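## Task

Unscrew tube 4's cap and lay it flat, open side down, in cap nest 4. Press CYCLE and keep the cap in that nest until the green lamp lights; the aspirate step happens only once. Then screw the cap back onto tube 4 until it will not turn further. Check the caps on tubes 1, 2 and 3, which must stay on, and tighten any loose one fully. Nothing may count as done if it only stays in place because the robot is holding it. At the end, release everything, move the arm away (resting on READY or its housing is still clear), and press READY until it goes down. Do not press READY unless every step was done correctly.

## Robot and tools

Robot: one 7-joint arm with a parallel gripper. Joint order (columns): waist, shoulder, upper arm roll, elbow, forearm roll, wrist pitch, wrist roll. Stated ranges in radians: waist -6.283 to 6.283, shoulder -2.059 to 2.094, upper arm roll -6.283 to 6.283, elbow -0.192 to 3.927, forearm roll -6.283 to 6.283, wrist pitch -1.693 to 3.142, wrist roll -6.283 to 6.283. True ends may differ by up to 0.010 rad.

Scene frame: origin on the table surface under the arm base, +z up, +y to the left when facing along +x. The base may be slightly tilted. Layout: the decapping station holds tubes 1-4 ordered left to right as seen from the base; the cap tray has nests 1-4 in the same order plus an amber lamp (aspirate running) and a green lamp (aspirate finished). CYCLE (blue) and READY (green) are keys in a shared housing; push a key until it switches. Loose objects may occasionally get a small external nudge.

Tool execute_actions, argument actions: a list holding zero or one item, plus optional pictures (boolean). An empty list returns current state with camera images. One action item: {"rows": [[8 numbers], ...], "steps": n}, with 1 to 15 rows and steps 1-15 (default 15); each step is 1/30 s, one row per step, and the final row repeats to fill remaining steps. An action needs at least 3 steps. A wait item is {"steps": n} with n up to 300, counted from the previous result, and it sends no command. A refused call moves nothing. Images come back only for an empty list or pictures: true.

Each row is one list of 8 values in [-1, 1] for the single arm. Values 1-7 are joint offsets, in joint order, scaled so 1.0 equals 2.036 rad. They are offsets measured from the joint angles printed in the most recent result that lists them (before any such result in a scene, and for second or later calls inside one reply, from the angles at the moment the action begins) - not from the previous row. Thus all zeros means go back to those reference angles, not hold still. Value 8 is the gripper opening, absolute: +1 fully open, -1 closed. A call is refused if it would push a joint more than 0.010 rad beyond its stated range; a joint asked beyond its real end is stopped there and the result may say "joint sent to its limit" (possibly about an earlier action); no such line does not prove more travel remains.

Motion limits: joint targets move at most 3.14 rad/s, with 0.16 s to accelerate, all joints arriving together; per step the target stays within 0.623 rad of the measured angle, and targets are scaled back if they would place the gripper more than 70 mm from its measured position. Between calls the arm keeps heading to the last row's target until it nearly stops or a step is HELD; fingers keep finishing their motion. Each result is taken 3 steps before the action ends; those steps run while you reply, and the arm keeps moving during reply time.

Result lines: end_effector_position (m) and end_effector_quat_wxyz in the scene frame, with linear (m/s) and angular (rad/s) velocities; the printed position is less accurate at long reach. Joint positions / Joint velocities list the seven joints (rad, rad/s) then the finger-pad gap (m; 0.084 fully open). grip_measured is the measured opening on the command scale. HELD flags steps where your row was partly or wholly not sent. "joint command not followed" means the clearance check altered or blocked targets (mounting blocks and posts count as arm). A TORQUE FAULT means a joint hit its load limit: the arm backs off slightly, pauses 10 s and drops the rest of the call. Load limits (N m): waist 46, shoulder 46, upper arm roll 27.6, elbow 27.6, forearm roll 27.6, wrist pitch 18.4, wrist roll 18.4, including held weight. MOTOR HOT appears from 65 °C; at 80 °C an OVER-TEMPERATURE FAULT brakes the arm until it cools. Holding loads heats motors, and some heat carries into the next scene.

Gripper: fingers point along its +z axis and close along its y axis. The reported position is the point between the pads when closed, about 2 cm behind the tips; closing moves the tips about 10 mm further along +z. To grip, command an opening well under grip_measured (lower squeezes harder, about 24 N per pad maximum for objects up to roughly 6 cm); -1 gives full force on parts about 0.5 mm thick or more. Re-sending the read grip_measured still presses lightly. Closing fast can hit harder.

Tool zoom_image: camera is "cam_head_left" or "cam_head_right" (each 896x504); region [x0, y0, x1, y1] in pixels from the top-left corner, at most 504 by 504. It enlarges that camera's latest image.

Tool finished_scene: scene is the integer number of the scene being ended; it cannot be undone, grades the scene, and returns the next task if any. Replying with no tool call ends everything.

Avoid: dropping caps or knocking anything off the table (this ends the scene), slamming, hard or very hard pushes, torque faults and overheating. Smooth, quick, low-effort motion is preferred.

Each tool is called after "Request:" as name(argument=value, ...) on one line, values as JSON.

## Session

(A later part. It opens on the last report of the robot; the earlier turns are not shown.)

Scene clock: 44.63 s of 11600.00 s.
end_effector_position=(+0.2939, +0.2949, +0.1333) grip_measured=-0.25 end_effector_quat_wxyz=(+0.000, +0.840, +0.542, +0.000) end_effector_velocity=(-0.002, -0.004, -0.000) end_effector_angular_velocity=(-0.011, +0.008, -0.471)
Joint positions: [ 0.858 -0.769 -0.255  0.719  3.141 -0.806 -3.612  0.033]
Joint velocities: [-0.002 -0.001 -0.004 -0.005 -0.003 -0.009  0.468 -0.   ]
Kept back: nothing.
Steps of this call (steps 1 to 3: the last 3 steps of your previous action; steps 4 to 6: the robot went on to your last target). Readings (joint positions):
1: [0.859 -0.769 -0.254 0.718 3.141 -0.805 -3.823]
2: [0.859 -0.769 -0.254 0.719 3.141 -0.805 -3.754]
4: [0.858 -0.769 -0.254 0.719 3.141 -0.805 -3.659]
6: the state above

Request:
execute_actions(actions=[{"rows": [[0,0,0,0,0,0,0.02,-0.1]], "steps": 15}])

Request:
execute_actions(actions=[{"rows": [[0,0,0,0,0,0,0,-0.1],[0,0,0,0,0,0,0,-0.1],[0,0,0,0,0,0,0,-0.14],[0,0,0,0,0,0,0,-0.18],[0,0,0,0,0,0,0,-0.22],[0,0,0,0,0,0,0,-0.26],[0,0,0,0,0,0,0,-0.3]], "steps": 13}])

Scene clock: 45.37 s of 11600.00 s.
end_effector_position=(+0.2928, +0.2945, +0.1330) grip_measured=-0.11 end_effector_quat_wxyz=(+0.000, +0.851, +0.525, -0.002) end_effector_velocity=(+0.008, +0.003, +0.003) end_effector_angular_velocity=(+0.010, -0.022, +0.002)
Joint positions: [ 0.859 -0.769 -0.254  0.717  3.141 -0.807 -3.572  0.039]
Joint velocities: [-0.003 -0.002 -0.003  0.013 -0.007  0.009 -0.002  0.   ]
Steps of this call (steps 1 to 10: the robot went on to your last target; steps 11 to 22: the first 12 steps of this action). Readings (joint positions):
11: [0.858 -0.769 -0.255 0.718 3.141 -0.806 -3.571]
12: [0.858 -0.769 -0.255 0.718 3.141 -0.806 -3.571]
14: [0.859 -0.769 -0.254 0.716 3.142 -0.808 -3.571]
18: [0.859 -0.768 -0.254 0.715 3.142 -0.809 -3.571]
22: the state above

Scene clock: 45.80 s of 11600.00 s.
end_effector_position=(+0.2939, +0.2945, +0.1333) grip_measured=-0.25 end_effector_quat_wxyz=(+0.000, +0.851, +0.525, -0.000) end_effector_velocity=(-0.000, -0.000, -0.000) end_effector_angular_velocity=(-0.001, +0.001, +0.001)
Joint positions: [ 0.858 -0.769 -0.255  0.718  3.14  -0.806 -3.572  0.033]
Joint velocities: [ 0.001  0.     0.    -0.    -0.    -0.001 -0.     0.   ]
Steps of this call (steps 1 to 3: the last 3 steps of your previous action; steps 4 to 13: the first 10 steps of this action, its rows measured from where the robot was after step 3). Readings (joint positions):
3: [0.858 -0.769 -0.254 0.718 3.141 -0.807 -3.572]
4: [0.858 -0.769 -0.255 0.718 3.141 -0.806 -3.572]
5: [0.858 -0.769 -0.255 0.718 3.141 -0.806 -3.572]
7: [0.858 -0.769 -0.255 0.718 3.141 -0.806 -3.572]
11: [0.858 -0.769 -0.255 0.718 3.140 -0.806 -3.572]
13: the state above

Request:
execute_actions(actions=[{"rows": [[0,0,0,0,0,0,0,-0.12],[0,0,0,0,0,0,0,-0.12],[-0.0009,-0.0021,-0.0005,-0.0023,0.0004,0.0002,0,-0.12],[-0.0009,-0.0021,-0.0005,-0.0023,0.0004,0.0002,0,-0.12],[-0.0009,-0.0021,-0.0005,-0.0023,0.0004,0.0002,0,-0.12],[-0.0009,-0.0021,-0.0005,-0.0023,0.0004,0.0002,0,-0.12],[-0.0009,-0.0021,-0.0005,-0.0023,0.0004,0.0002,0,-0.12],[-0.0009,-0.0021,-0.0005,-0.0023,0.0004,0.0002,0,-0.12],[-0.0009,-0.0021,-0.0005,-0.0023,0.0004,0.0002,0,-0.12],[-0.0009,-0.0021,-0.0005,-0.0023,0.0004,0.0002,0,-0.12],[-0.0009,-0.0021,-0.0005,-0.0023,0.0004,0.0002,0,-0.18],[-0.0009,-0.0021,-0.0005,-0.0023,0.0004,0.0002,0,-0.24],[-0.0009,-0.0021,-0.0005,-0.0023,0.0004,0.0002,0,-0.3],[-0.0009,-0.0021,-0.0005,-0.0023,0.0004,0.0002,0,-0.5],[-0.0009,-0.0021,-0.0005,-0.0023,0.0004,0.0002,0,-0.7]], "steps": 15}])

Request:
execute_actions(actions=[{"steps": 6}])

Request:
execute_actions(actions=[{"rows": [[0,0,0,0,0,0,0.7,-0.7]], "steps": 15}])

Request:
execute_actions(actions=[{"steps": 8}])

Scene clock: 46.87 s of 11600.00 s.
end_effector_position=(+0.2927, +0.2936, +0.1332) grip_measured=-0.19 end_effector_quat_wxyz=(-0.000, +0.852, +0.524, -0.001) end_effector_velocity=(+0.003, -0.002, +0.001) end_effector_angular_velocity=(+0.000, -0.006, -0.007)
Joint positions: [ 0.857 -0.773 -0.256  0.713  3.142 -0.806 -3.572  0.036]
Joint velocities: [-0.004 -0.003 -0.006  0.001 -0.003  0.001  0.    -0.058]
Steps of this call (steps 1 to 3: the last 3 steps of your previous action; steps 4 to 15: the robot went on to your last target; steps 16 to 20: nothing new was sent; steps 21 to 32: the first 12 steps of this action). Readings (joint positions):
21: [0.858 -0.769 -0.255 0.718 3.141 -0.806 -3.572]
22: [0.859 -0.769 -0.254 0.718 3.141 -0.806 -3.572]
24: [0.859 -0.769 -0.253 0.716 3.143 -0.807 -3.572]
28: [0.858 -0.772 -0.255 0.714 3.142 -0.806 -3.572]
32: the state above

Scene clock: 47.07 s of 11600.00 s.
end_effector_position=(+0.2934, +0.2933, +0.1334) grip_measured=-0.25 end_effector_quat_wxyz=(+0.000, +0.852, +0.524, -0.000) end_effector_velocity=(-0.000, -0.000, -0.000) end_effector_angular_velocity=(-0.000, +0.000, +0.000)
Joint positions: [ 0.856 -0.773 -0.257  0.714  3.141 -0.806 -3.572  0.033]
Joint velocities: [-0.001 -0.     0.001 -0.001  0.    -0.    -0.     0.   ]
Kept back: nothing.
Steps of this call (steps 1 to 3: the last 3 steps of your previous action; steps 4 to 6: the robot went on to your last target). Readings (joint positions):
1: [0.856 -0.773 -0.256 0.714 3.141 -0.806 -3.572]
2: [0.856 -0.773 -0.257 0.714 3.141 -0.806 -3.572]
4: [0.856 -0.773 -0.257 0.714 3.141 -0.806 -3.572]
6: the state above

Scene clock: 47.47 s of 11600.00 s.
end_effector_position=(+0.2937, +0.2930, +0.1335) grip_measured=-0.25 end_effector_quat_wxyz=(+0.001, +0.979, +0.205, +0.000) end_effector_velocity=(-0.006, -0.005, -0.002) end_effector_angular_velocity=(-0.013, +0.016, -2.676)
Joint positions: [ 0.856 -0.773 -0.257  0.714  3.14  -0.806 -2.882  0.033]
Joint velocities: [-0.     0.001  0.    -0.012  0.    -0.011  2.676  0.005]
Steps of this call (steps 1 to 12: the first 12 steps of this action). Readings (joint positions):
1: [0.856 -0.773 -0.257 0.714 3.141 -0.806 -3.571]
2: [0.856 -0.773 -0.257 0.714 3.141 -0.806 -3.566]
4: [0.856 -0.773 -0.256 0.714 3.141 -0.805 -3.519]
8: [0.856 -0.773 -0.257 0.715 3.140 -0.805 -3.243]
12: the state above

Scene clock: 47.73 s of 11600.00 s.
end_effector_position=(+0.2924, +0.2928, +0.1331) grip_measured=-0.24 end_effector_quat_wxyz=(+0.001, +0.994, -0.105, -0.001) end_effector_velocity=(+0.001, +0.001, -0.000) end_effector_angular_velocity=(-0.000, -0.007, -1.255)
Joint positions: [ 0.856 -0.773 -0.256  0.712  3.141 -0.807 -2.258  0.033]
Joint velocities: [-0.     0.001  0.001  0.002 -0.     0.005  1.256 -0.   ]
Kept back: nothing.
Steps of this call (steps 1 to 3: the last 3 steps of your previous action; steps 4 to 8: the robot went on to your last target). Readings (joint positions):
1: [0.856 -0.773 -0.257 0.714 3.140 -0.806 -2.793]
2: [0.856 -0.773 -0.257 0.713 3.140 -0.807 -2.703]
4: [0.856 -0.773 -0.257 0.713 3.140 -0.807 -2.527]
8: the state above

Request:
execute_actions(actions=[{"rows": [[0,0,0,0,0,0,0.055,-0.1],[0,0,0,0,0,0,0.055,0.1],[0,0,0,0,0,0,0.055,0.2],[0,0,0,0,0,0,0.138,0.3],[0,0,0,0,0,0,0.138,0.3],[0,0,0,0,0,0,0.138,0.3],[-0.0025,0.0035,-0.032,0.003,0,0,0.138,0.3],[-0.005,0.007,-0.065,0.006,0,0,0.138,0.3],[-0.0077,0.0105,-0.0968,0.0089,0.0002,0.0003,0.138,0.3]], "steps": 15}])

Request:
execute_actions(actions=[{"steps": 14}], pictures=true)

Scene clock: 48.60 s of 11600.00 s.
end_effector_position=(+0.3100, +0.2738, +0.1330) grip_measured=+0.29 end_effector_quat_wxyz=(+0.000, +0.959, -0.283, -0.001) end_effector_velocity=(+0.175, -0.221, +0.000) end_effector_angular_velocity=(-0.009, -0.022, -1.319)
Joint positions: [ 0.849 -0.762 -0.354  0.722  3.142 -0.806 -1.999  0.056]
Joint velocities: [-0.093  0.104 -1.02   0.088 -0.017  0.003  0.24   0.001]
Steps of this call (steps 1 to 14: the robot went on to your last target; steps 15 to 26: the first 12 steps of this action). Readings (joint positions):
15: [0.856 -0.773 -0.257 0.713 3.140 -0.806 -2.147]
16: [0.856 -0.773 -0.257 0.713 3.140 -0.806 -2.147]
18: [0.857 -0.773 -0.255 0.715 3.143 -0.805 -2.146]
22: [0.857 -0.773 -0.258 0.714 3.143 -0.806 -2.068]
26: the state above

Scene clock: 49.07 s of 11600.00 s.
end_effector_position=(+0.3253, +0.2519, +0.1329) grip_measured=+0.29 end_effector_quat_wxyz=(+0.000, +0.939, -0.343, -0.000) end_effector_velocity=(+0.002, -0.002, +0.000) end_effector_angular_velocity=(-0.000, -0.002, -0.010)
Joint positions: [ 0.841 -0.751 -0.452  0.73   3.142 -0.806 -1.978  0.056]
Joint velocities: [-0.001  0.001 -0.009  0.001 -0.001  0.001  0.001  0.   ]
Kept back: nothing.
Steps of this call (steps 1 to 3: the last 3 steps of your previous action; steps 4 to 14: the robot went on to your last target). Readings (joint positions):
1: [0.846 -0.759 -0.386 0.725 3.141 -0.806 -1.992]
2: [0.844 -0.757 -0.409 0.727 3.141 -0.806 -1.988]
4: [0.842 -0.754 -0.434 0.729 3.141 -0.806 -1.982]
8: [0.841 -0.752 -0.448 0.730 3.142 -0.806 -1.979]
14: the state above

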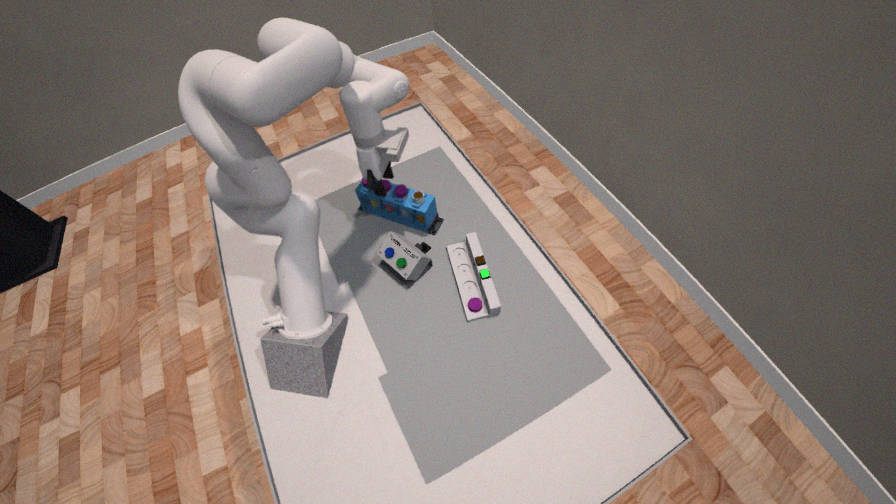

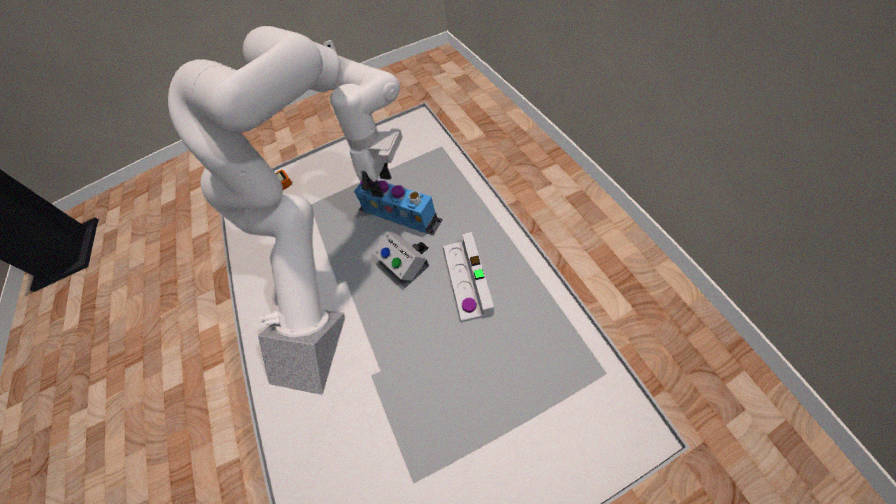

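Green is on. Grip cap 2 and test.

Request:
execute_actions(actions=[{"rows": [[0,0,0,0,0,0,0,0.15],[0,0,0,0,0,0,0,0.0],[0,0,0,0,0,0,0,-0.1],[0,0,0,0,0,0,0,-0.16],[0,0,0,0,0,0,0,-0.2],[0,0,0,0,0,0,0,-0.24],[0,0,0,0,0,0,0,-0.28],[0,0,0,0,0,0,0,-0.3],[0,0,0,0,0,0,0,-0.5],[0,0,0,0,0,0,0,-0.7]], "steps": 13}])

Request:
execute_actions(actions=[{"rows": [[0,0,0,0,0,0,0.35,-0.7]], "steps": 10}])

Request:
execute_actions(actions=[{"steps": 3}])

Request:
execute_actions(actions=[{"steps": 3}])

Scene clock: 49.60 s of 11600.00 s.
end_effector_position=(+0.3248, +0.2514, +0.1329) grip_measured=-0.25 end_effector_quat_wxyz=(+0.001, +0.939, -0.343, -0.001) end_effector_velocity=(-0.000, +0.001, -0.000) end_effector_angular_velocity=(-0.000, -0.001, +0.004)
Joint positions: [ 0.84  -0.752 -0.453  0.73   3.141 -0.808 -1.978  0.033]
Joint velocities: [-0.     0.001  0.003  0.    -0.     0.001 -0.     0.   ]
Steps of this call (steps 1 to 6: the robot went on to your last target; steps 7 to 16: the first 10 steps of this action). Readings (joint positions):
7: [0.841 -0.751 -0.453 0.730 3.141 -0.806 -1.978]
8: [0.841 -0.751 -0.453 0.730 3.141 -0.806 -1.978]
10: [0.841 -0.751 -0.453 0.730 3.141 -0.806 -1.978]
14: [0.840 -0.751 -0.453 0.729 3.141 -0.808 -1.978]
16: the state above

Scene clock: 49.93 s of 11600.00 s.
end_effector_position=(+0.3249, +0.2515, +0.1329) grip_measured=-0.25 end_effector_quat_wxyz=(+0.001, +0.893, -0.449, -0.001) end_effector_velocity=(+0.000, -0.001, -0.000) end_effector_angular_velocity=(-0.008, -0.004, -2.418)
Joint positions: [ 0.84  -0.751 -0.452  0.73   3.141 -0.807 -1.745  0.033]
Joint velocities: [-0.    -0.    -0.001 -0.001 -0.004 -0.     2.419  0.003]
Steps of this call (steps 1 to 3: the last 3 steps of your previous action; steps 4 to 10: the first 7 steps of this action, its rows measured from where the robot was after step 3). Readings (joint positions):
3: [0.840 -0.751 -0.452 0.730 3.141 -0.808 -1.978]
4: [0.840 -0.751 -0.452 0.730 3.141 -0.808 -1.977]
5: [0.840 -0.751 -0.452 0.730 3.141 -0.808 -1.973]
7: [0.840 -0.751 -0.452 0.730 3.141 -0.807 -1.930]
10: the state above

Scene clock: 50.03 s of 11600.00 s.
end_effector_position=(+0.3249, +0.2516, +0.1327) grip_measured=-0.25 end_effector_quat_wxyz=(+0.001, +0.832, -0.555, -0.000) end_effector_velocity=(+0.000, +0.002, -0.001) end_effector_angular_velocity=(+0.000, -0.004, -2.175)
Joint positions: [ 0.841 -0.751 -0.452  0.729  3.141 -0.807 -1.5    0.033]
Joint velocities: [ 0.001  0.001  0.002  0.     0.004  0.004  2.176 -0.003]
Kept back: nothing.
Steps of this call (steps 1 to 3: the last 3 steps of your previous action). Readings (joint positions):
1: [0.841 -0.751 -0.452 0.730 3.141 -0.807 -1.661]
2: [0.841 -0.751 -0.452 0.729 3.141 -0.807 -1.577]
3: the state above

Scene clock: 50.13 s of 11600.00 s.
end_effector_position=(+0.3249, +0.2518, +0.1327) grip_measured=-0.25 end_effector_quat_wxyz=(+0.001, +0.786, -0.618, -0.000) end_effector_velocity=(-0.000, +0.003, +0.001) end_effector_angular_velocity=(+0.004, -0.002, -0.899)
Joint positions: [ 0.841 -0.751 -0.452  0.73   3.141 -0.806 -1.344  0.033]
Joint velocities: [ 0.002 -0.001  0.005  0.002  0.005  0.001  0.902 -0.   ]
Kept back: nothing.
Steps of this call (steps 1 to 3: the robot went on to your last target). Readings (joint positions):
1: [0.841 -0.751 -0.452 0.729 3.141 -0.807 -1.433]
2: [0.841 -0.751 -0.452 0.730 3.141 -0.807 -1.381]
3: the state above

Request:
execute_actions(actions=[{"rows": [[0,0,0,0,0,0,0.039,-0.1],[0,0,0,0,0,0,0.039,0.1],[0,0,0,0,0,0,0.039,0.2],[0,0,0,0,0,0,-0.1,0.3],[0,0,0,0,0,0,-0.2,0.3],[0,0,0,0,0,0,-0.357,0.3],[0,0,0,0,0,0,-0.357,0.3],[0.0037,0.007,-0.035,0.0085,0,-0.001,-0.357,0.3],[0.0075,0.0143,-0.07,0.017,0,-0.002,-0.357,0.3],[0.0112,0.0215,-0.1038,0.0254,0.0002,-0.0028,-0.357,0.3]], "steps": 15}])

Request:
execute_actions(actions=[{"steps": 16}])

Request:
execute_actions(actions=[{"rows": [[0,0,0,0,0,0,0,0.15],[0,0,0,0,0,0,0,0.0],[0,0,0,0,0,0,0,-0.1],[0,0,0,0,0,0,0,-0.16],[0,0,0,0,0,0,0,-0.2],[0,0,0,0,0,0,0,-0.24],[0,0,0,0,0,0,0,-0.28],[0,0,0,0,0,0,0,-0.3],[0,0,0,0,0,0,0,-0.5],[0,0,0,0,0,0,0,-0.7]], "steps": 13}])

Request:
execute_actions(actions=[{"rows": [[0,0,0,0,0,0,0.35,-0.7]], "steps": 10}])

Request:
execute_actions(actions=[{"steps": 3}])

Request:
execute_actions(actions=[{"steps": 3}])

Scene clock: 51.03 s of 11600.00 s.
end_effector_position=(+0.3276, +0.2490, +0.1328) grip_measured=+0.29 end_effector_quat_wxyz=(+0.001, +0.875, -0.484, -0.001) end_effector_velocity=(+0.068, -0.075, -0.001) end_effector_angular_velocity=(+0.024, +0.020, +2.206)
Joint positions: [ 0.843 -0.748 -0.469  0.734  3.142 -0.807 -1.681  0.056]
Joint velocities: [ 0.056  0.095 -0.438  0.106  0.007 -0.014 -2.608  0.001]
Steps of this call (steps 1 to 15: the robot went on to your last target; steps 16 to 27: the first 12 steps of this action). Readings (joint positions):
16: [0.841 -0.751 -0.452 0.730 3.141 -0.807 -1.266]
17: [0.841 -0.751 -0.452 0.730 3.141 -0.807 -1.265]
19: [0.840 -0.752 -0.453 0.731 3.142 -0.807 -1.265]
23: [0.841 -0.752 -0.452 0.730 3.142 -0.807 -1.365]
27: the state above

Scene clock: 51.57 s of 11600.00 s.
end_effector_position=(+0.3566, +0.2100, +0.1329) grip_measured=+0.29 end_effector_quat_wxyz=(+0.000, +0.921, -0.390, -0.001) end_effector_velocity=(+0.002, -0.003, +0.000) end_effector_angular_velocity=(-0.000, -0.001, +0.005)
Joint positions: [ 0.864 -0.708 -0.662  0.781  3.142 -0.812 -2.069  0.056]
Joint velocities: [ 0.001  0.002 -0.011  0.003  0.    -0.    -0.016 -0.   ]
Kept back: nothing.
Steps of this call (steps 1 to 3: the last 3 steps of your previous action; steps 4 to 16: the robot went on to your last target). Readings (joint positions):
1: [0.845 -0.744 -0.489 0.739 3.142 -0.808 -1.766]
2: [0.849 -0.737 -0.522 0.747 3.142 -0.809 -1.842]
4: [0.856 -0.722 -0.595 0.765 3.141 -0.810 -1.958]
8: [0.861 -0.711 -0.650 0.778 3.141 -0.812 -2.046]
16: the state above

Scene clock: 51.90 s of 11600.00 s.
end_effector_position=(+0.3564, +0.2099, +0.1329) grip_measured=-0.24 end_effector_quat_wxyz=(+0.001, +0.921, -0.390, -0.001) end_effector_velocity=(+0.001, +0.000, +0.000) end_effector_angular_velocity=(+0.001, -0.002, -0.001)
Joint positions: [ 0.863 -0.708 -0.662  0.781  3.142 -0.813 -2.069  0.033]
Joint velocities: [-0.     0.     0.001  0.001  0.001  0.001  0.001 -0.   ]
Steps of this call (steps 1 to 10: the first 10 steps of this action). Readings (joint positions):
1: [0.864 -0.708 -0.662 0.781 3.142 -0.812 -2.070]
2: [0.864 -0.708 -0.662 0.781 3.142 -0.812 -2.070]
4: [0.864 -0.708 -0.662 0.781 3.142 -0.812 -2.070]
8: [0.863 -0.708 -0.662 0.781 3.142 -0.813 -2.070]
10: the state above

Scene clock: 52.23 s of 11600.00 s.
end_effector_position=(+0.3565, +0.2100, +0.1329) grip_measured=-0.24 end_effector_quat_wxyz=(+0.001, +0.867, -0.498, -0.001) end_effector_velocity=(+0.001, -0.001, -0.001) end_effector_angular_velocity=(-0.007, -0.007, -2.441)
Joint positions: [ 0.864 -0.708 -0.662  0.781  3.142 -0.813 -1.827  0.033]
Joint velocities: [ 0.001 -0.     0.002 -0.001 -0.007  0.007  2.448 -0.001]
Steps of this call (steps 1 to 3: the last 3 steps of your previous action; steps 4 to 10: the first 7 steps of this action, its rows measured from where the robot was after step 3). Readings (joint positions):
3: [0.863 -0.708 -0.662 0.781 3.142 -0.813 -2.069]
4: [0.863 -0.708 -0.662 0.781 3.142 -0.813 -2.069]
5: [0.863 -0.708 -0.662 0.781 3.142 -0.813 -2.064]
7: [0.863 -0.708 -0.662 0.781 3.142 -0.813 -2.017]
10: the state above

Scene clock: 52.33 s of 11600.00 s.
end_effector_position=(+0.3566, +0.2100, +0.1328) grip_measured=-0.25 end_effector_quat_wxyz=(+0.001, +0.800, -0.600, -0.000) end_effector_velocity=(+0.000, +0.004, -0.000) end_effector_angular_velocity=(+0.004, -0.003, -2.124)
Joint positions: [ 0.864 -0.708 -0.662  0.781  3.142 -0.812 -1.583  0.033]
Joint velocities: [ 0.003 -0.     0.008  0.001  0.006  0.003  2.13  -0.   ]
Kept back: nothing.
Steps of this call (steps 1 to 3: the last 3 steps of your previous action). Readings (joint positions):
1: [0.864 -0.708 -0.662 0.781 3.142 -0.812 -1.742]
2: [0.864 -0.708 -0.662 0.781 3.141 -0.812 -1.659]
3: the state above

Scene clock: 52.43 s of 11600.00 s.
end_effector_position=(+0.3567, +0.2102, +0.1329) grip_measured=-0.25 end_effector_quat_wxyz=(+0.000, +0.753, -0.658, -0.000) end_effector_velocity=(+0.001, +0.000, +0.000) end_effector_angular_velocity=(+0.000, -0.002, -0.861)
Joint positions: [ 0.864 -0.708 -0.661  0.781  3.142 -0.812 -1.432  0.033]
Joint velocities: [-0.    -0.     0.     0.001  0.001  0.     0.86   0.002]
Kept back: nothing.
Steps of this call (steps 1 to 3: the robot went on to your last target). Readings (joint positions):
1: [0.864 -0.708 -0.661 0.781 3.142 -0.812 -1.518]
2: [0.864 -0.708 -0.661 0.781 3.142 -0.812 -1.467]
3: the state above

Request:
execute_actions(actions=[])

Scene clock: 53.20 s of 11600.00 s.
end_effector_position=(+0.3566, +0.2101, +0.1329) grip_measured=-0.25 end_effector_quat_wxyz=(+0.001, +0.727, -0.686, -0.000) end_effector_velocity=(-0.000, -0.000, +0.000) end_effector_angular_velocity=(-0.001, +0.001, -0.001)
Joint positions: [ 0.864 -0.708 -0.662  0.781  3.142 -0.812 -1.357  0.033]
Joint velocities: [-0.    -0.    -0.001 -0.    -0.    -0.001 -0.    -0.   ]
Kept back: nothing.
Steps of this call (steps 1 to 23: the robot went on to your last target). Readings (joint positions):
1: [0.864 -0.708 -0.661 0.781 3.142 -0.812 -1.409]
2: [0.864 -0.708 -0.661 0.781 3.142 -0.812 -1.393]
4: [0.864 -0.708 -0.661 0.781 3.142 -0.812 -1.374]
8: [0.864 -0.708 -0.662 0.781 3.142 -0.812 -1.361]
23: the state above

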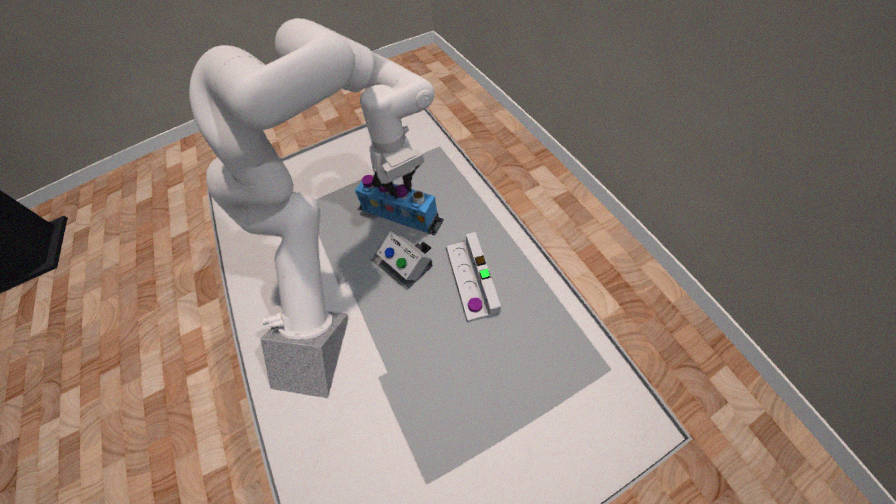

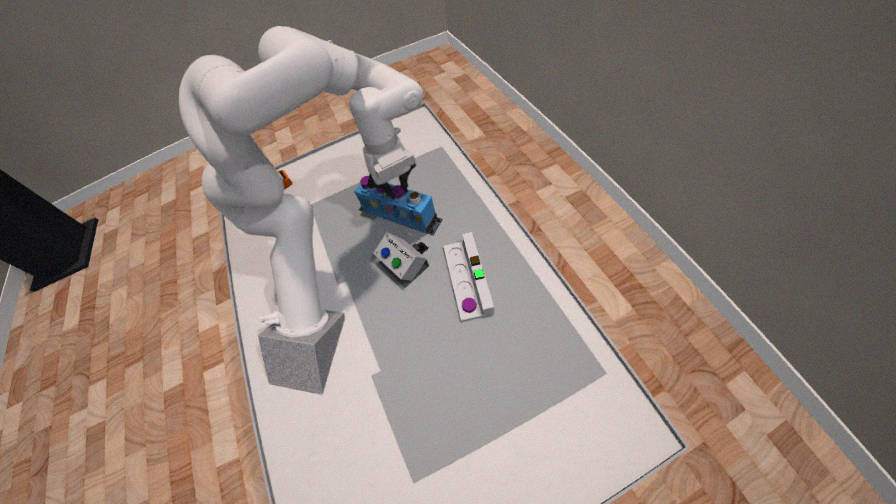

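Request:
execute_actions(actions=[{"rows": [[0,0,0,0,0,0,0.5,-0.8]], "steps": 12}])

Request:
execute_actions(actions=[{"steps": 4}])

Request:
execute_actions(actions=[{"steps": 4}])

Scene clock: 55.97 s of 11600.00 s.
end_effector_position=(+0.3566, +0.2094, +0.1332) grip_measured=-0.25 end_effector_quat_wxyz=(-0.001, -0.568, +0.823, +0.000) end_effector_velocity=(+0.000, -0.000, -0.001) end_effector_angular_velocity=(-0.006, -0.005, -2.702)
Joint positions: [ 0.863 -0.708 -0.663  0.781  3.141 -0.814 -0.939  0.033]
Joint velocities: [ 0.001  0.001 -0.001 -0.001 -0.001  0.003  2.703  0.006]
Steps of this call (steps 1 to 15: the robot went on to your last target; steps 16 to 74: nothing new was sent; steps 75 to 83: the first 9 steps of this action). Readings (joint positions):
75: [0.863 -0.708 -0.662 0.781 3.142 -0.813 -1.357]
76: [0.863 -0.708 -0.662 0.781 3.142 -0.813 -1.351]
78: [0.863 -0.708 -0.662 0.781 3.141 -0.813 -1.304]
82: [0.863 -0.708 -0.663 0.781 3.141 -0.814 -1.029]
83: the state above

Scene clock: 56.10 s of 11600.00 s.
end_effector_position=(+0.3567, +0.2096, +0.1331) grip_measured=-0.25 end_effector_quat_wxyz=(-0.001, -0.419, +0.908, -0.000) end_effector_velocity=(-0.000, +0.000, -0.000) end_effector_angular_velocity=(-0.004, -0.002, -2.214)
Joint positions: [ 0.863 -0.708 -0.662  0.781  3.141 -0.813 -0.593  0.033]
Joint velocities: [ 0.001  0.001  0.001 -0.    -0.     0.001  2.216 -0.003]
Kept back: nothing.
Steps of this call (steps 1 to 3: the last 3 steps of your previous action; step 4: the robot went on to your last target). Readings (joint positions):
1: [0.863 -0.708 -0.662 0.781 3.141 -0.814 -0.848]
2: [0.863 -0.708 -0.662 0.781 3.141 -0.813 -0.758]
4: the state above

Scene clock: 56.23 s of 11600.00 s.
end_effector_position=(+0.3566, +0.2095, +0.1330) grip_measured=-0.25 end_effector_quat_wxyz=(-0.001, -0.330, +0.944, -0.000) end_effector_velocity=(+0.001, +0.001, -0.000) end_effector_angular_velocity=(+0.000, -0.005, -0.689)
Joint positions: [ 0.863 -0.708 -0.662  0.781  3.141 -0.813 -0.401  0.033]
Joint velocities: [0.001 0.001 0.001 0.001 0.    0.005 0.691 0.001]
Kept back: nothing.
Steps of this call (steps 1 to 4: the robot went on to your last target). Readings (joint positions):
1: [0.863 -0.708 -0.662 0.781 3.141 -0.813 -0.525]
2: [0.863 -0.708 -0.662 0.781 3.141 -0.813 -0.470]
4: the state above

Request:
execute_actions(actions=[{"rows": [[0,0,0,0,0,0,0.02,-0.08],[0,0,0,0,0,0,0.02,-0.08],[0,0,0,0,0,0,0.02,-0.08],[0,0,0,0,0,0,0.02,-0.08],[0,0,0,0,0,0,0.02,-0.08],[0,0,0,0,0,0,0.02,-0.08],[-0.01,-0.009,0.0076,0.0094,0,-0.02,0.02,-0.08],[-0.0303,-0.0275,0.0229,0.0281,0,-0.0618,0.02,-0.08]], "steps": 15}])

Scene clock: 57.87 s of 11600.00 s.
end_effector_position=(+0.3563, +0.2106, +0.1591) grip_measured=-0.09 end_effector_quat_wxyz=(-0.002, -0.311, +0.951, +0.001) end_effector_velocity=(+0.032, +0.004, +0.194) end_effector_angular_velocity=(+0.036, -0.114, -0.002)
Joint positions: [ 0.825 -0.743 -0.632  0.816  3.143 -0.893 -0.359  0.04 ]
Joint velocities: [-0.267 -0.259  0.181  0.298 -0.006 -0.495 -0.009  0.   ]
Steps of this call (steps 1 to 30: the robot went on to your last target; steps 31 to 37: nothing new was sent; steps 38 to 49: the first 12 steps of this action). Readings (joint positions):
38: [0.863 -0.708 -0.662 0.781 3.142 -0.812 -0.340]
39: [0.863 -0.708 -0.662 0.781 3.142 -0.812 -0.342]
41: [0.864 -0.708 -0.661 0.780 3.143 -0.814 -0.350]
45: [0.862 -0.709 -0.660 0.780 3.142 -0.820 -0.357]
49: the state above

Request:
execute_actions(actions=[{"rows": [[0.1145,0.0414,-0.3761,0.0749,0,0.0148,-0.045,0.2]], "steps": 15}])

Scene clock: 58.37 s of 11600.00 s.
end_effector_position=(+0.3967, +0.1224, +0.1526) grip_measured=+0.19 end_effector_quat_wxyz=(+0.002, -0.175, +0.984, +0.016) end_effector_velocity=(+0.058, -0.336, -0.060) end_effector_angular_velocity=(-0.049, +0.017, -0.946)
Joint positions: [ 0.964 -0.696 -1.075  0.919  3.142 -0.888 -0.417  0.052]
Joint velocities: [ 0.411  0.161 -1.41   0.217  0.003  0.109 -0.149  0.   ]
Steps of this call (steps 1 to 3: the last 3 steps of your previous action; steps 4 to 15: the first 12 steps of this action). Readings (joint positions):
4: [0.807 -0.760 -0.620 0.834 3.142 -0.928 -0.360]
5: [0.808 -0.760 -0.623 0.836 3.142 -0.930 -0.361]
7: [0.827 -0.751 -0.664 0.846 3.142 -0.926 -0.368]
11: [0.906 -0.719 -0.878 0.888 3.142 -0.904 -0.396]
15: the state above

Request:
execute_actions(actions=[{"rows": [[0.0463,0.0183,-0.1585,0.0243,0,0.0124,-0.016,0.2],[0.0463,0.0183,-0.1585,0.0243,0,0.0124,-0.016,0.2],[0.0463,0.0183,-0.1585,0.0243,0,0.0124,-0.016,0.2],[0.2692,-0.0799,-0.5378,0.1522,0,0.0584,-0.0422,0.2]], "steps": 15}])

Request:
execute_actions(actions=[{"steps": 18}], pictures=true)

Scene clock: 58.93 s of 11600.00 s.
end_effector_position=(+0.4224, -0.0140, +0.1192) grip_measured=+0.19 end_effector_quat_wxyz=(+0.026, -0.003, +0.999, +0.026) end_effector_velocity=(-0.019, -0.333, -0.129) end_effector_angular_velocity=(+0.054, +0.009, -0.810)
Joint positions: [ 1.262 -0.752 -1.693  1.086  3.142 -0.821 -0.474  0.052]
Joint velocities: [ 0.748 -0.325 -1.405  0.417 -0.001  0.154 -0.085 -0.   ]
Steps of this call (steps 1 to 3: the last 3 steps of your previous action; steps 4 to 5: the robot went on to your last target; steps 6 to 17: the first 12 steps of this action). Readings (joint positions):
6: [1.037 -0.667 -1.329 0.958 3.142 -0.869 -0.443]
7: [1.043 -0.665 -1.351 0.961 3.142 -0.867 -0.445]
9: [1.051 -0.662 -1.375 0.965 3.142 -0.865 -0.448]
13: [1.131 -0.694 -1.483 1.009 3.143 -0.849 -0.460]
17: the state above

Scene clock: 59.53 s of 11600.00 s.
end_effector_position=(+0.3843, -0.1328, +0.0656) grip_measured=+0.19 end_effector_quat_wxyz=(+0.000, +0.127, +0.992, +0.001) end_effector_velocity=(-0.007, -0.013, -0.005) end_effector_angular_velocity=(-0.013, +0.010, -0.022)
Joint positions: [ 1.51  -0.857 -2.164  1.227  3.142 -0.77  -0.502  0.052]
Joint velocities: [ 0.022 -0.008 -0.044  0.014 -0.001  0.006 -0.003  0.   ]
Kept back: nothing.
Steps of this call (steps 1 to 3: the last 3 steps of your previous action; steps 4 to 18: the robot went on to your last target). Readings (joint positions):
1: [1.286 -0.762 -1.739 1.099 3.142 -0.816 -0.477]
2: [1.309 -0.772 -1.783 1.112 3.142 -0.811 -0.480]
4: [1.353 -0.791 -1.869 1.138 3.142 -0.802 -0.485]
8: [1.439 -0.828 -2.032 1.187 3.142 -0.784 -0.494]
18: the state above

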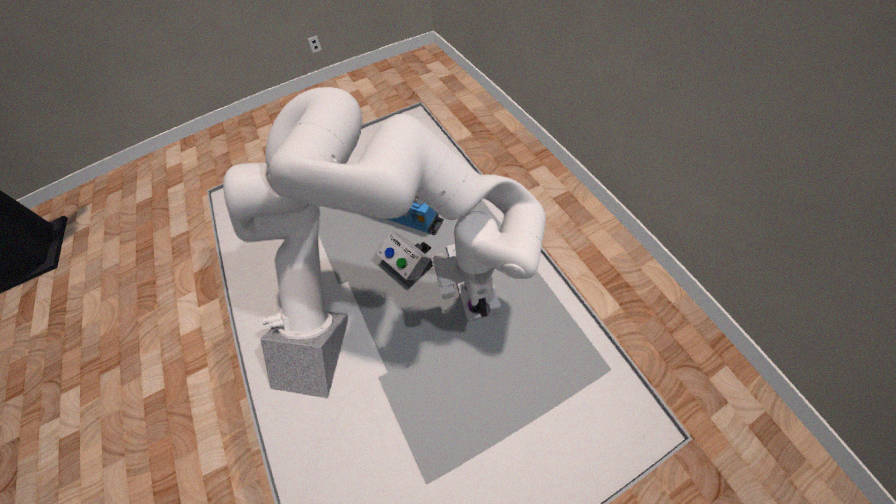

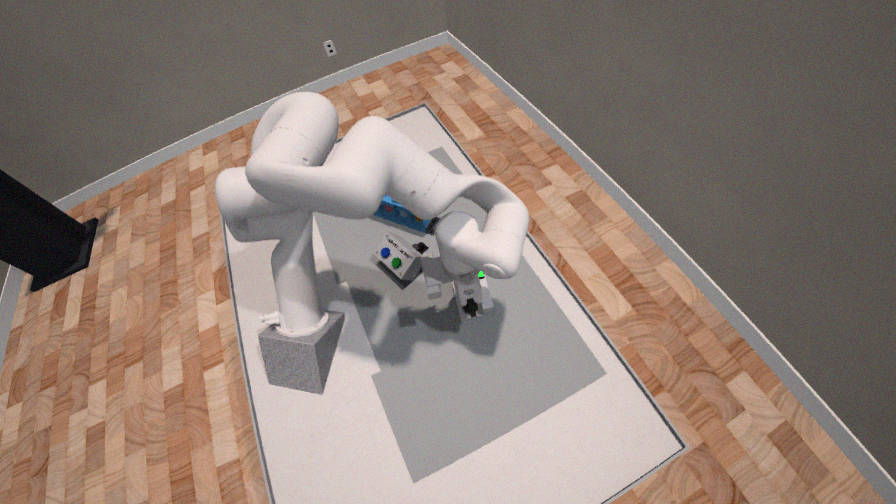

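Request:
execute_actions(actions=[{"rows": [[0.009,-0.005,-0.008,-0.001,0,0.01,0,0.2],[0.018,-0.01,-0.014,-0.002,0,0.02,0,0.2],[0.0273,-0.0151,-0.0197,-0.0031,0,0.0292,0,0.2]], "steps": 15}], pictures=true)

Request:
zoom_image(camera="cam_head_left", region=[430, 260, 520, 330])

Request:
zoom_image(camera="cam_head_right", region=[425, 260, 515, 330])

Scene clock: 60.13 s of 11600.00 s.
end_effector_position=(+0.3834, -0.1345, +0.0401) grip_measured=+0.19 end_effector_quat_wxyz=(-0.000, +0.129, +0.992, +0.000) end_effector_velocity=(+0.002, -0.006, -0.007) end_effector_angular_velocity=(-0.015, -0.008, -0.005)
Joint positions: [ 1.563 -0.887 -2.202  1.221  3.142 -0.713 -0.502  0.052]
Joint velocities: [ 0.018 -0.009 -0.019  0.006 -0.001  0.027 -0.     0.   ]
Steps of this call (steps 1 to 6: the robot went on to your last target; steps 7 to 18: the first 12 steps of this action). Readings (joint positions):
7: [1.512 -0.858 -2.169 1.228 3.142 -0.769 -0.503]
8: [1.514 -0.859 -2.170 1.228 3.142 -0.766 -0.503]
10: [1.527 -0.866 -2.180 1.227 3.142 -0.751 -0.503]
14: [1.556 -0.883 -2.197 1.220 3.142 -0.721 -0.502]
18: the state above

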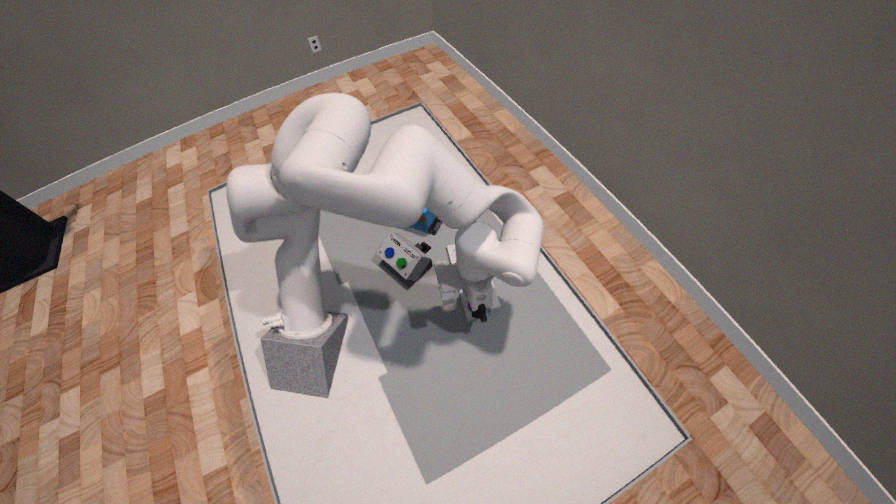

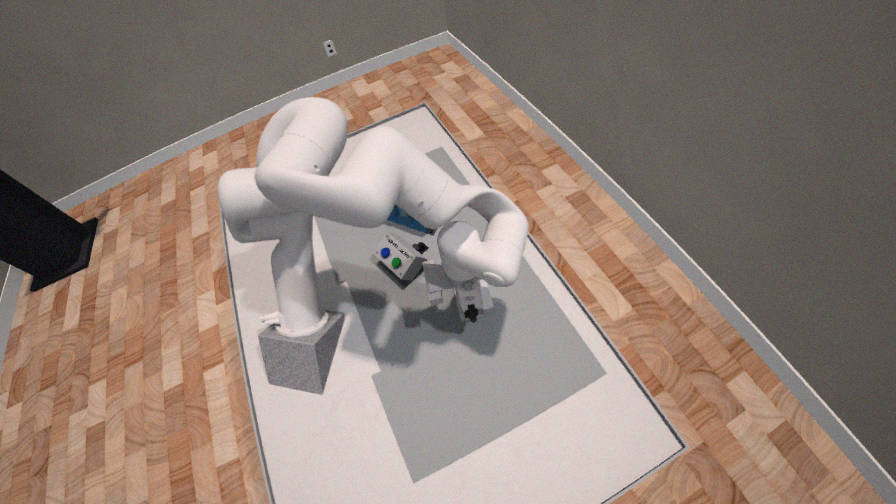

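Region (430, 260, 520, 330) of cam_head_left's 896x504 image, scaled by 5.600, with more detail than that image has.

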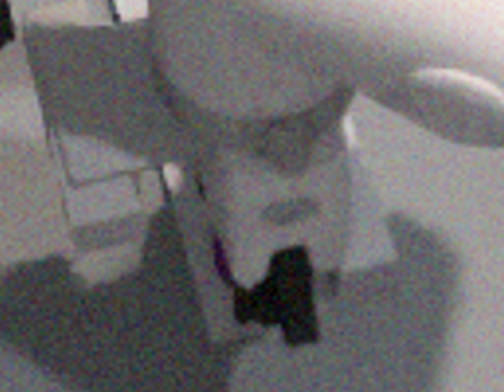

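Region (425, 260, 515, 330) of cam_head_right's 896x504 image, scaled by 5.600, with more detail than that image has.

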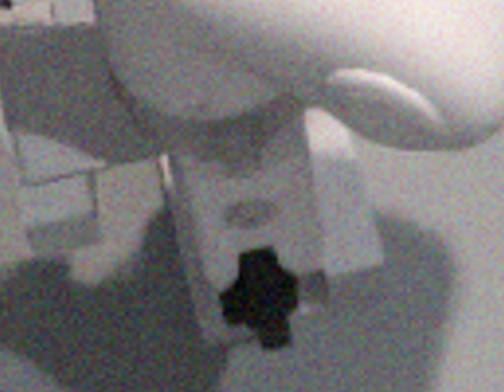

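Request:
execute_actions(actions=[{"rows": [[0.0028,-0.0012,-0.002,-0.0004,0,0.0029,0,0.1],[0.0028,-0.0012,-0.002,-0.0004,0,0.0029,0,0.0],[0.0028,-0.0012,-0.002,-0.0004,0,0.0029,0,-0.1],[0.0028,-0.0012,-0.002,-0.0004,0,0.0029,0,-0.17],[0.0028,-0.0012,-0.002,-0.0004,0,0.0029,0,-0.22],[0.0028,-0.0012,-0.002,-0.0004,0,0.0029,0,-0.28],[0.0028,-0.0012,-0.002,-0.0004,0,0.0029,0,-0.35],[0.0028,-0.0012,-0.002,-0.0004,0,0.0029,0,-0.45],[0.0028,-0.0012,-0.002,-0.0004,0,0.0029,0,-0.6]], "steps": 15}])

Scene clock: 60.70 s of 11600.00 s.
end_effector_position=(+0.3834, -0.1348, +0.0378) grip_measured=-0.25 end_effector_quat_wxyz=(-0.000, +0.129, +0.992, -0.000) end_effector_velocity=(-0.000, +0.000, -0.000) end_effector_angular_velocity=(+0.000, +0.001, +0.000)
Joint positions: [ 1.568 -0.889 -2.206  1.221  3.142 -0.708 -0.502  0.033]
Joint velocities: [ 0.001 -0.    -0.    -0.    -0.    -0.     0.     0.   ]
Steps of this call (steps 1 to 3: the last 3 steps of your previous action; steps 4 to 5: the robot went on to your last target; steps 6 to 17: the first 12 steps of this action). Readings (joint positions):
6: [1.565 -0.887 -2.204 1.221 3.142 -0.711 -0.502]
7: [1.565 -0.888 -2.204 1.221 3.142 -0.710 -0.502]
9: [1.567 -0.888 -2.205 1.221 3.142 -0.709 -0.502]
13: [1.568 -0.889 -2.206 1.221 3.142 -0.708 -0.502]
17: the state above

Request:
execute_actions(actions=[{"rows": [[-0.009,0.005,0.006,0.001,0,-0.01,0,-0.6],[-0.0275,0.0149,0.0177,0.0039,0,-0.03,0,-0.6],[-0.0275,0.0149,0.0177,0.0039,0,-0.03,0,-0.6],[-0.0275,0.0149,0.0177,0.0039,0,-0.03,0,-0.6],[-0.0275,0.0149,0.0177,0.0039,0,-0.03,0,-0.6],[-0.0275,0.0149,0.0177,0.0039,0,-0.03,-0.05,-0.6],[-0.2504,0.1131,0.397,-0.1241,0,-0.076,-1,-0.6]], "steps": 15}])

Request:
execute_actions(actions=[{"steps": 12}])

Scene clock: 61.67 s of 11600.00 s.
end_effector_position=(+0.3904, -0.1053, +0.0819) grip_measured=-0.25 end_effector_quat_wxyz=(+0.010, +0.018, +1.000, +0.010) end_effector_velocity=(+0.116, +0.314, +0.232) end_effector_angular_velocity=(+0.044, -0.278, +2.016)
Joint positions: [ 1.427 -0.823 -2.051  1.171  3.142 -0.781 -0.671  0.033]
Joint velocities: [-0.963  0.456  1.413 -0.5    0.007 -0.209 -1.294  0.   ]
From where the robot then was, a joint's target lay farther than a number of 1.0 reaches, so one or more steps of this call were cut to that.
Steps of this call (steps 1 to 3: the last 3 steps of your previous action; steps 4 to 15: the robot went on to your last target; steps 16 to 17: nothing new was sent; steps 18 to 29: the first 12 steps of this action). Readings (joint positions):
18: [1.568 -0.889 -2.206 1.220 3.142 -0.708 -0.502]
19: [1.566 -0.888 -2.205 1.220 3.142 -0.710 -0.502]
21: [1.550 -0.880 -2.194 1.221 3.142 -0.727 -0.502]
25: [1.519 -0.862 -2.174 1.226 3.142 -0.758 -0.524]
29: the state above

Scene clock: 62.07 s of 11600.00 s.
end_effector_position=(+0.4066, +0.0135, +0.1338) grip_measured=-0.25 end_effector_quat_wxyz=(+0.015, -0.477, +0.879, +0.004) end_effector_velocity=(-0.035, +0.221, +0.056) end_effector_angular_velocity=(-0.188, +0.084, +3.260)
Joint positions: [ 1.135 -0.692 -1.535  1.01   3.143 -0.846 -1.388  0.033]
Joint velocities: [-0.566  0.256  1.048 -0.319  0.002 -0.126 -2.614  0.   ]
Kept back: nothing.
Steps of this call (steps 1 to 3: the last 3 steps of your previous action; steps 4 to 12: the robot went on to your last target). Readings (joint positions):
1: [1.396 -0.808 -2.004 1.155 3.142 -0.788 -0.715]
2: [1.368 -0.795 -1.959 1.140 3.142 -0.794 -0.759]
4: [1.318 -0.773 -1.872 1.113 3.142 -0.805 -0.849]
8: [1.224 -0.731 -1.699 1.060 3.142 -0.826 -1.072]
12: the state above

Request:
execute_actions(actions=[{"rows": [[-0.1236,0.0011,0.339,-0.0496,-0.0005,-0.0353,-1,-0.6]], "steps": 15}])

Scene clock: 62.57 s of 11600.00 s.
end_effector_position=(+0.3991, +0.1311, +0.1580) grip_measured=-0.25 end_effector_quat_wxyz=(-0.007, +0.934, -0.357, -0.001) end_effector_velocity=(-0.049, +0.260, +0.050) end_effector_angular_velocity=(-0.068, -0.028, +3.419)
Joint positions: [ 0.94  -0.682 -1.02   0.929  3.142 -0.9   -2.44   0.033]
Joint velocities: [-0.379 -0.047  1.175 -0.13  -0.001 -0.118 -2.536 -0.   ]
Steps of this call (steps 1 to 3: the robot went on to your last target; steps 4 to 15: the first 12 steps of this action). Readings (joint positions):
4: [1.082 -0.668 -1.439 0.980 3.143 -0.857 -1.744]
5: [1.075 -0.666 -1.425 0.976 3.142 -0.859 -1.828]
7: [1.053 -0.668 -1.377 0.968 3.141 -0.864 -1.961]
11: [0.995 -0.675 -1.188 0.948 3.142 -0.883 -2.147]
15: the state above

Request:
execute_actions(actions=[{"rows": [[-0.0278,-0.0038,0.0861,-0.0098,0,-0.0088,-1,-0.6]], "steps": 15}])

Scene clock: 63.07 s of 11600.00 s.
end_effector_position=(+0.3890, +0.1677, +0.1647) grip_measured=-0.25 end_effector_quat_wxyz=(-0.000, +0.934, +0.359, -0.000) end_effector_velocity=(-0.001, +0.005, +0.001) end_effector_angular_velocity=(+0.001, -0.002, +2.673)
Joint positions: [ 0.884 -0.69  -0.847  0.909  3.142 -0.918 -3.773  0.033]
Joint velocities: [-0.004 -0.001  0.019 -0.001  0.001 -0.001 -2.657  0.   ]
Steps of this call (steps 1 to 3: the last 3 steps of your previous action; steps 4 to 15: the first 12 steps of this action). Readings (joint positions):
4: [0.903 -0.687 -0.902 0.916 3.142 -0.912 -2.793]
5: [0.897 -0.687 -0.886 0.914 3.142 -0.913 -2.882]
7: [0.891 -0.689 -0.867 0.911 3.142 -0.916 -3.061]
11: [0.885 -0.690 -0.852 0.910 3.142 -0.917 -3.417]
15: the state above

Request:
execute_actions(actions=[{"rows": [[0.0161,0.0093,-0.0115,-0.0132,0,0.0272,-1,-0.6]], "steps": 15}])

Request:
execute_actions(actions=[{"steps": 14}], pictures=true)

Request:
zoom_image(camera="cam_head_left", region=[370, 160, 460, 230])

Request:
zoom_image(camera="cam_head_right", region=[365, 160, 455, 230])

Scene clock: 63.67 s of 11600.00 s.
end_effector_position=(+0.3885, +0.1681, +0.1477) grip_measured=-0.25 end_effector_quat_wxyz=(-0.001, +0.464, +0.886, -0.000) end_effector_velocity=(+0.003, +0.002, -0.018) end_effector_angular_velocity=(+0.005, -0.010, +2.664)
Joint positions: [ 0.914 -0.673 -0.869  0.885  3.142 -0.868 -5.216  0.033]
Joint velocities: [ 0.035  0.018 -0.023 -0.022 -0.     0.061 -2.66  -0.   ]
Steps of this call (steps 1 to 3: the last 3 steps of your previous action; steps 4 to 6: the robot went on to your last target; steps 7 to 18: the first 12 steps of this action). Readings (joint positions):
7: [0.884 -0.690 -0.846 0.909 3.142 -0.918 -4.336]
8: [0.884 -0.690 -0.846 0.909 3.142 -0.917 -4.389]
10: [0.887 -0.688 -0.851 0.907 3.142 -0.912 -4.514]
14: [0.904 -0.678 -0.863 0.892 3.142 -0.884 -4.858]
18: the state above

Scene clock: 64.13 s of 11600.00 s.
end_effector_position=(+0.3887, +0.1682, +0.1459) grip_measured=-0.25 end_effector_quat_wxyz=(-0.000, +0.188, +0.982, -0.000) end_effector_velocity=(-0.000, -0.001, -0.000) end_effector_angular_velocity=(-0.001, +0.000, +0.073)
Joint positions: [ 0.917 -0.671 -0.871  0.882  3.142 -0.862 -5.802  0.033]
Joint velocities: [ 0.     0.    -0.001 -0.001 -0.001  0.    -0.074 -0.   ]
Kept back: nothing.
Steps of this call (steps 1 to 3: the last 3 steps of your previous action; steps 4 to 14: the robot went on to your last target). Readings (joint positions):
1: [0.915 -0.672 -0.869 0.884 3.142 -0.867 -5.305]
2: [0.915 -0.672 -0.870 0.884 3.142 -0.865 -5.393]
4: [0.916 -0.671 -0.870 0.883 3.142 -0.864 -5.556]
8: [0.917 -0.671 -0.871 0.883 3.142 -0.863 -5.747]
14: the state above

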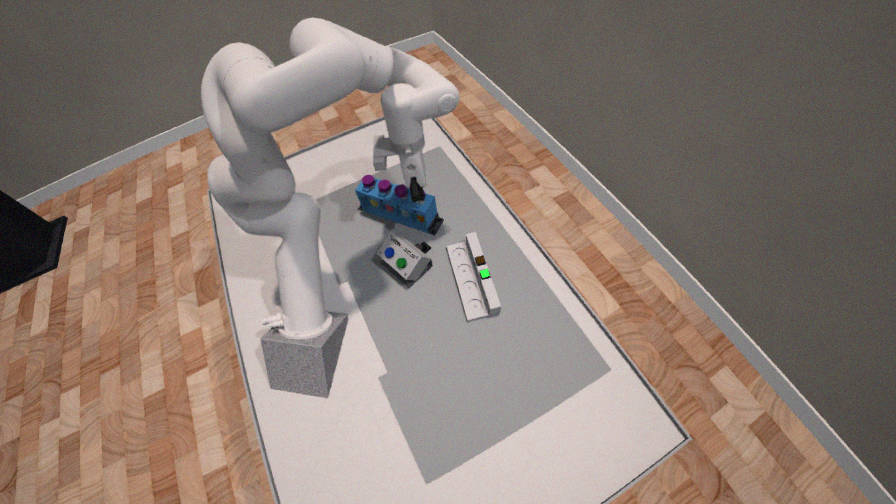

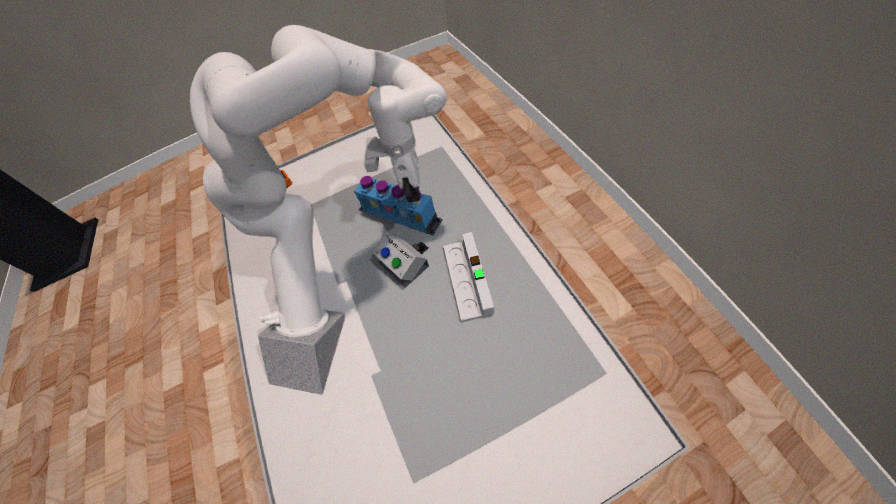

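Region (370, 160, 460, 230) of cam_head_left's 896x504 image, scaled by 5.600, with more detail than that image has.

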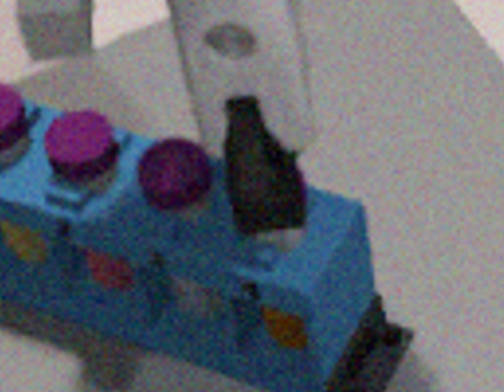

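Region (365, 160, 455, 230) of cam_head_right's 896x504 image, scaled by 5.600, with more detail than that image has.

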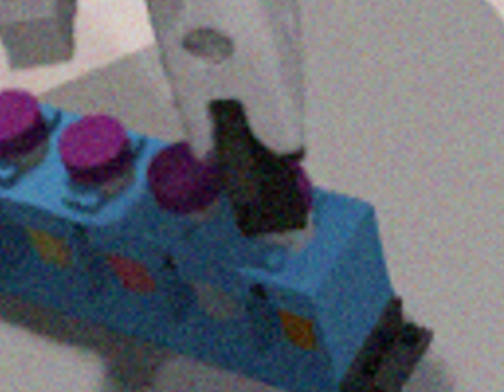

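Request:
execute_actions(actions=[{"rows": [[0.0011,0.0005,-0.0008,-0.0006,0,0.0014,0,-0.6],[0.0021,0.0011,-0.0016,-0.0012,0,0.0029,0,-0.6],[0.0032,0.0016,-0.0025,-0.0018,0,0.0043,0,-0.6],[0.0042,0.0021,-0.0033,-0.0024,0,0.0057,0,-0.6],[0.0053,0.0027,-0.0041,-0.003,0,0.0072,0,-0.6],[0.0063,0.0032,-0.0049,-0.0036,0,0.0086,0,-0.6],[0.0074,0.0037,-0.0057,-0.0042,0,0.01,0,-0.6],[0.0084,0.0043,-0.0066,-0.0048,0,0.0114,0,-0.6]], "steps": 15}])

Request:
execute_actions(actions=[{"steps": 6}])

Scene clock: 64.67 s of 11600.00 s.
end_effector_position=(+0.3888, +0.1683, +0.1401) grip_measured=-0.25 end_effector_quat_wxyz=(-0.001, +0.188, +0.982, +0.000) end_effector_velocity=(+0.002, -0.001, -0.009) end_effector_angular_velocity=(+0.002, -0.005, -0.009)
Joint positions: [ 0.931 -0.665 -0.882  0.876  3.142 -0.846 -5.802  0.033]
Joint velocities: [ 0.021  0.008 -0.023 -0.01  -0.     0.03   0.002  0.   ]
Steps of this call (steps 1 to 4: the robot went on to your last target; steps 5 to 16: the first 12 steps of this action). Readings (joint positions):
5: [0.917 -0.671 -0.871 0.882 3.142 -0.862 -5.808]
6: [0.917 -0.671 -0.871 0.882 3.142 -0.862 -5.807]
8: [0.919 -0.670 -0.873 0.881 3.142 -0.859 -5.805]
12: [0.926 -0.666 -0.878 0.877 3.142 -0.850 -5.803]
16: the state above

Scene clock: 64.87 s of 11600.00 s.
end_effector_position=(+0.3891, +0.1681, +0.1386) grip_measured=-0.25 end_effector_quat_wxyz=(+0.000, +0.188, +0.982, +0.000) end_effector_velocity=(+0.000, -0.001, -0.004) end_effector_angular_velocity=(-0.005, -0.002, +0.003)
Joint positions: [ 0.933 -0.663 -0.884  0.874  3.142 -0.841 -5.802  0.033]
Joint velocities: [ 0.005  0.005 -0.004 -0.006 -0.004  0.014 -0.001  0.001]
Kept back: nothing.
Steps of this call (steps 1 to 3: the last 3 steps of your previous action; steps 4 to 6: the robot went on to your last target). Readings (joint positions):
1: [0.932 -0.664 -0.883 0.876 3.142 -0.845 -5.802]
2: [0.932 -0.664 -0.883 0.875 3.142 -0.844 -5.802]
4: [0.933 -0.664 -0.884 0.875 3.142 -0.842 -5.802]
6: the state above


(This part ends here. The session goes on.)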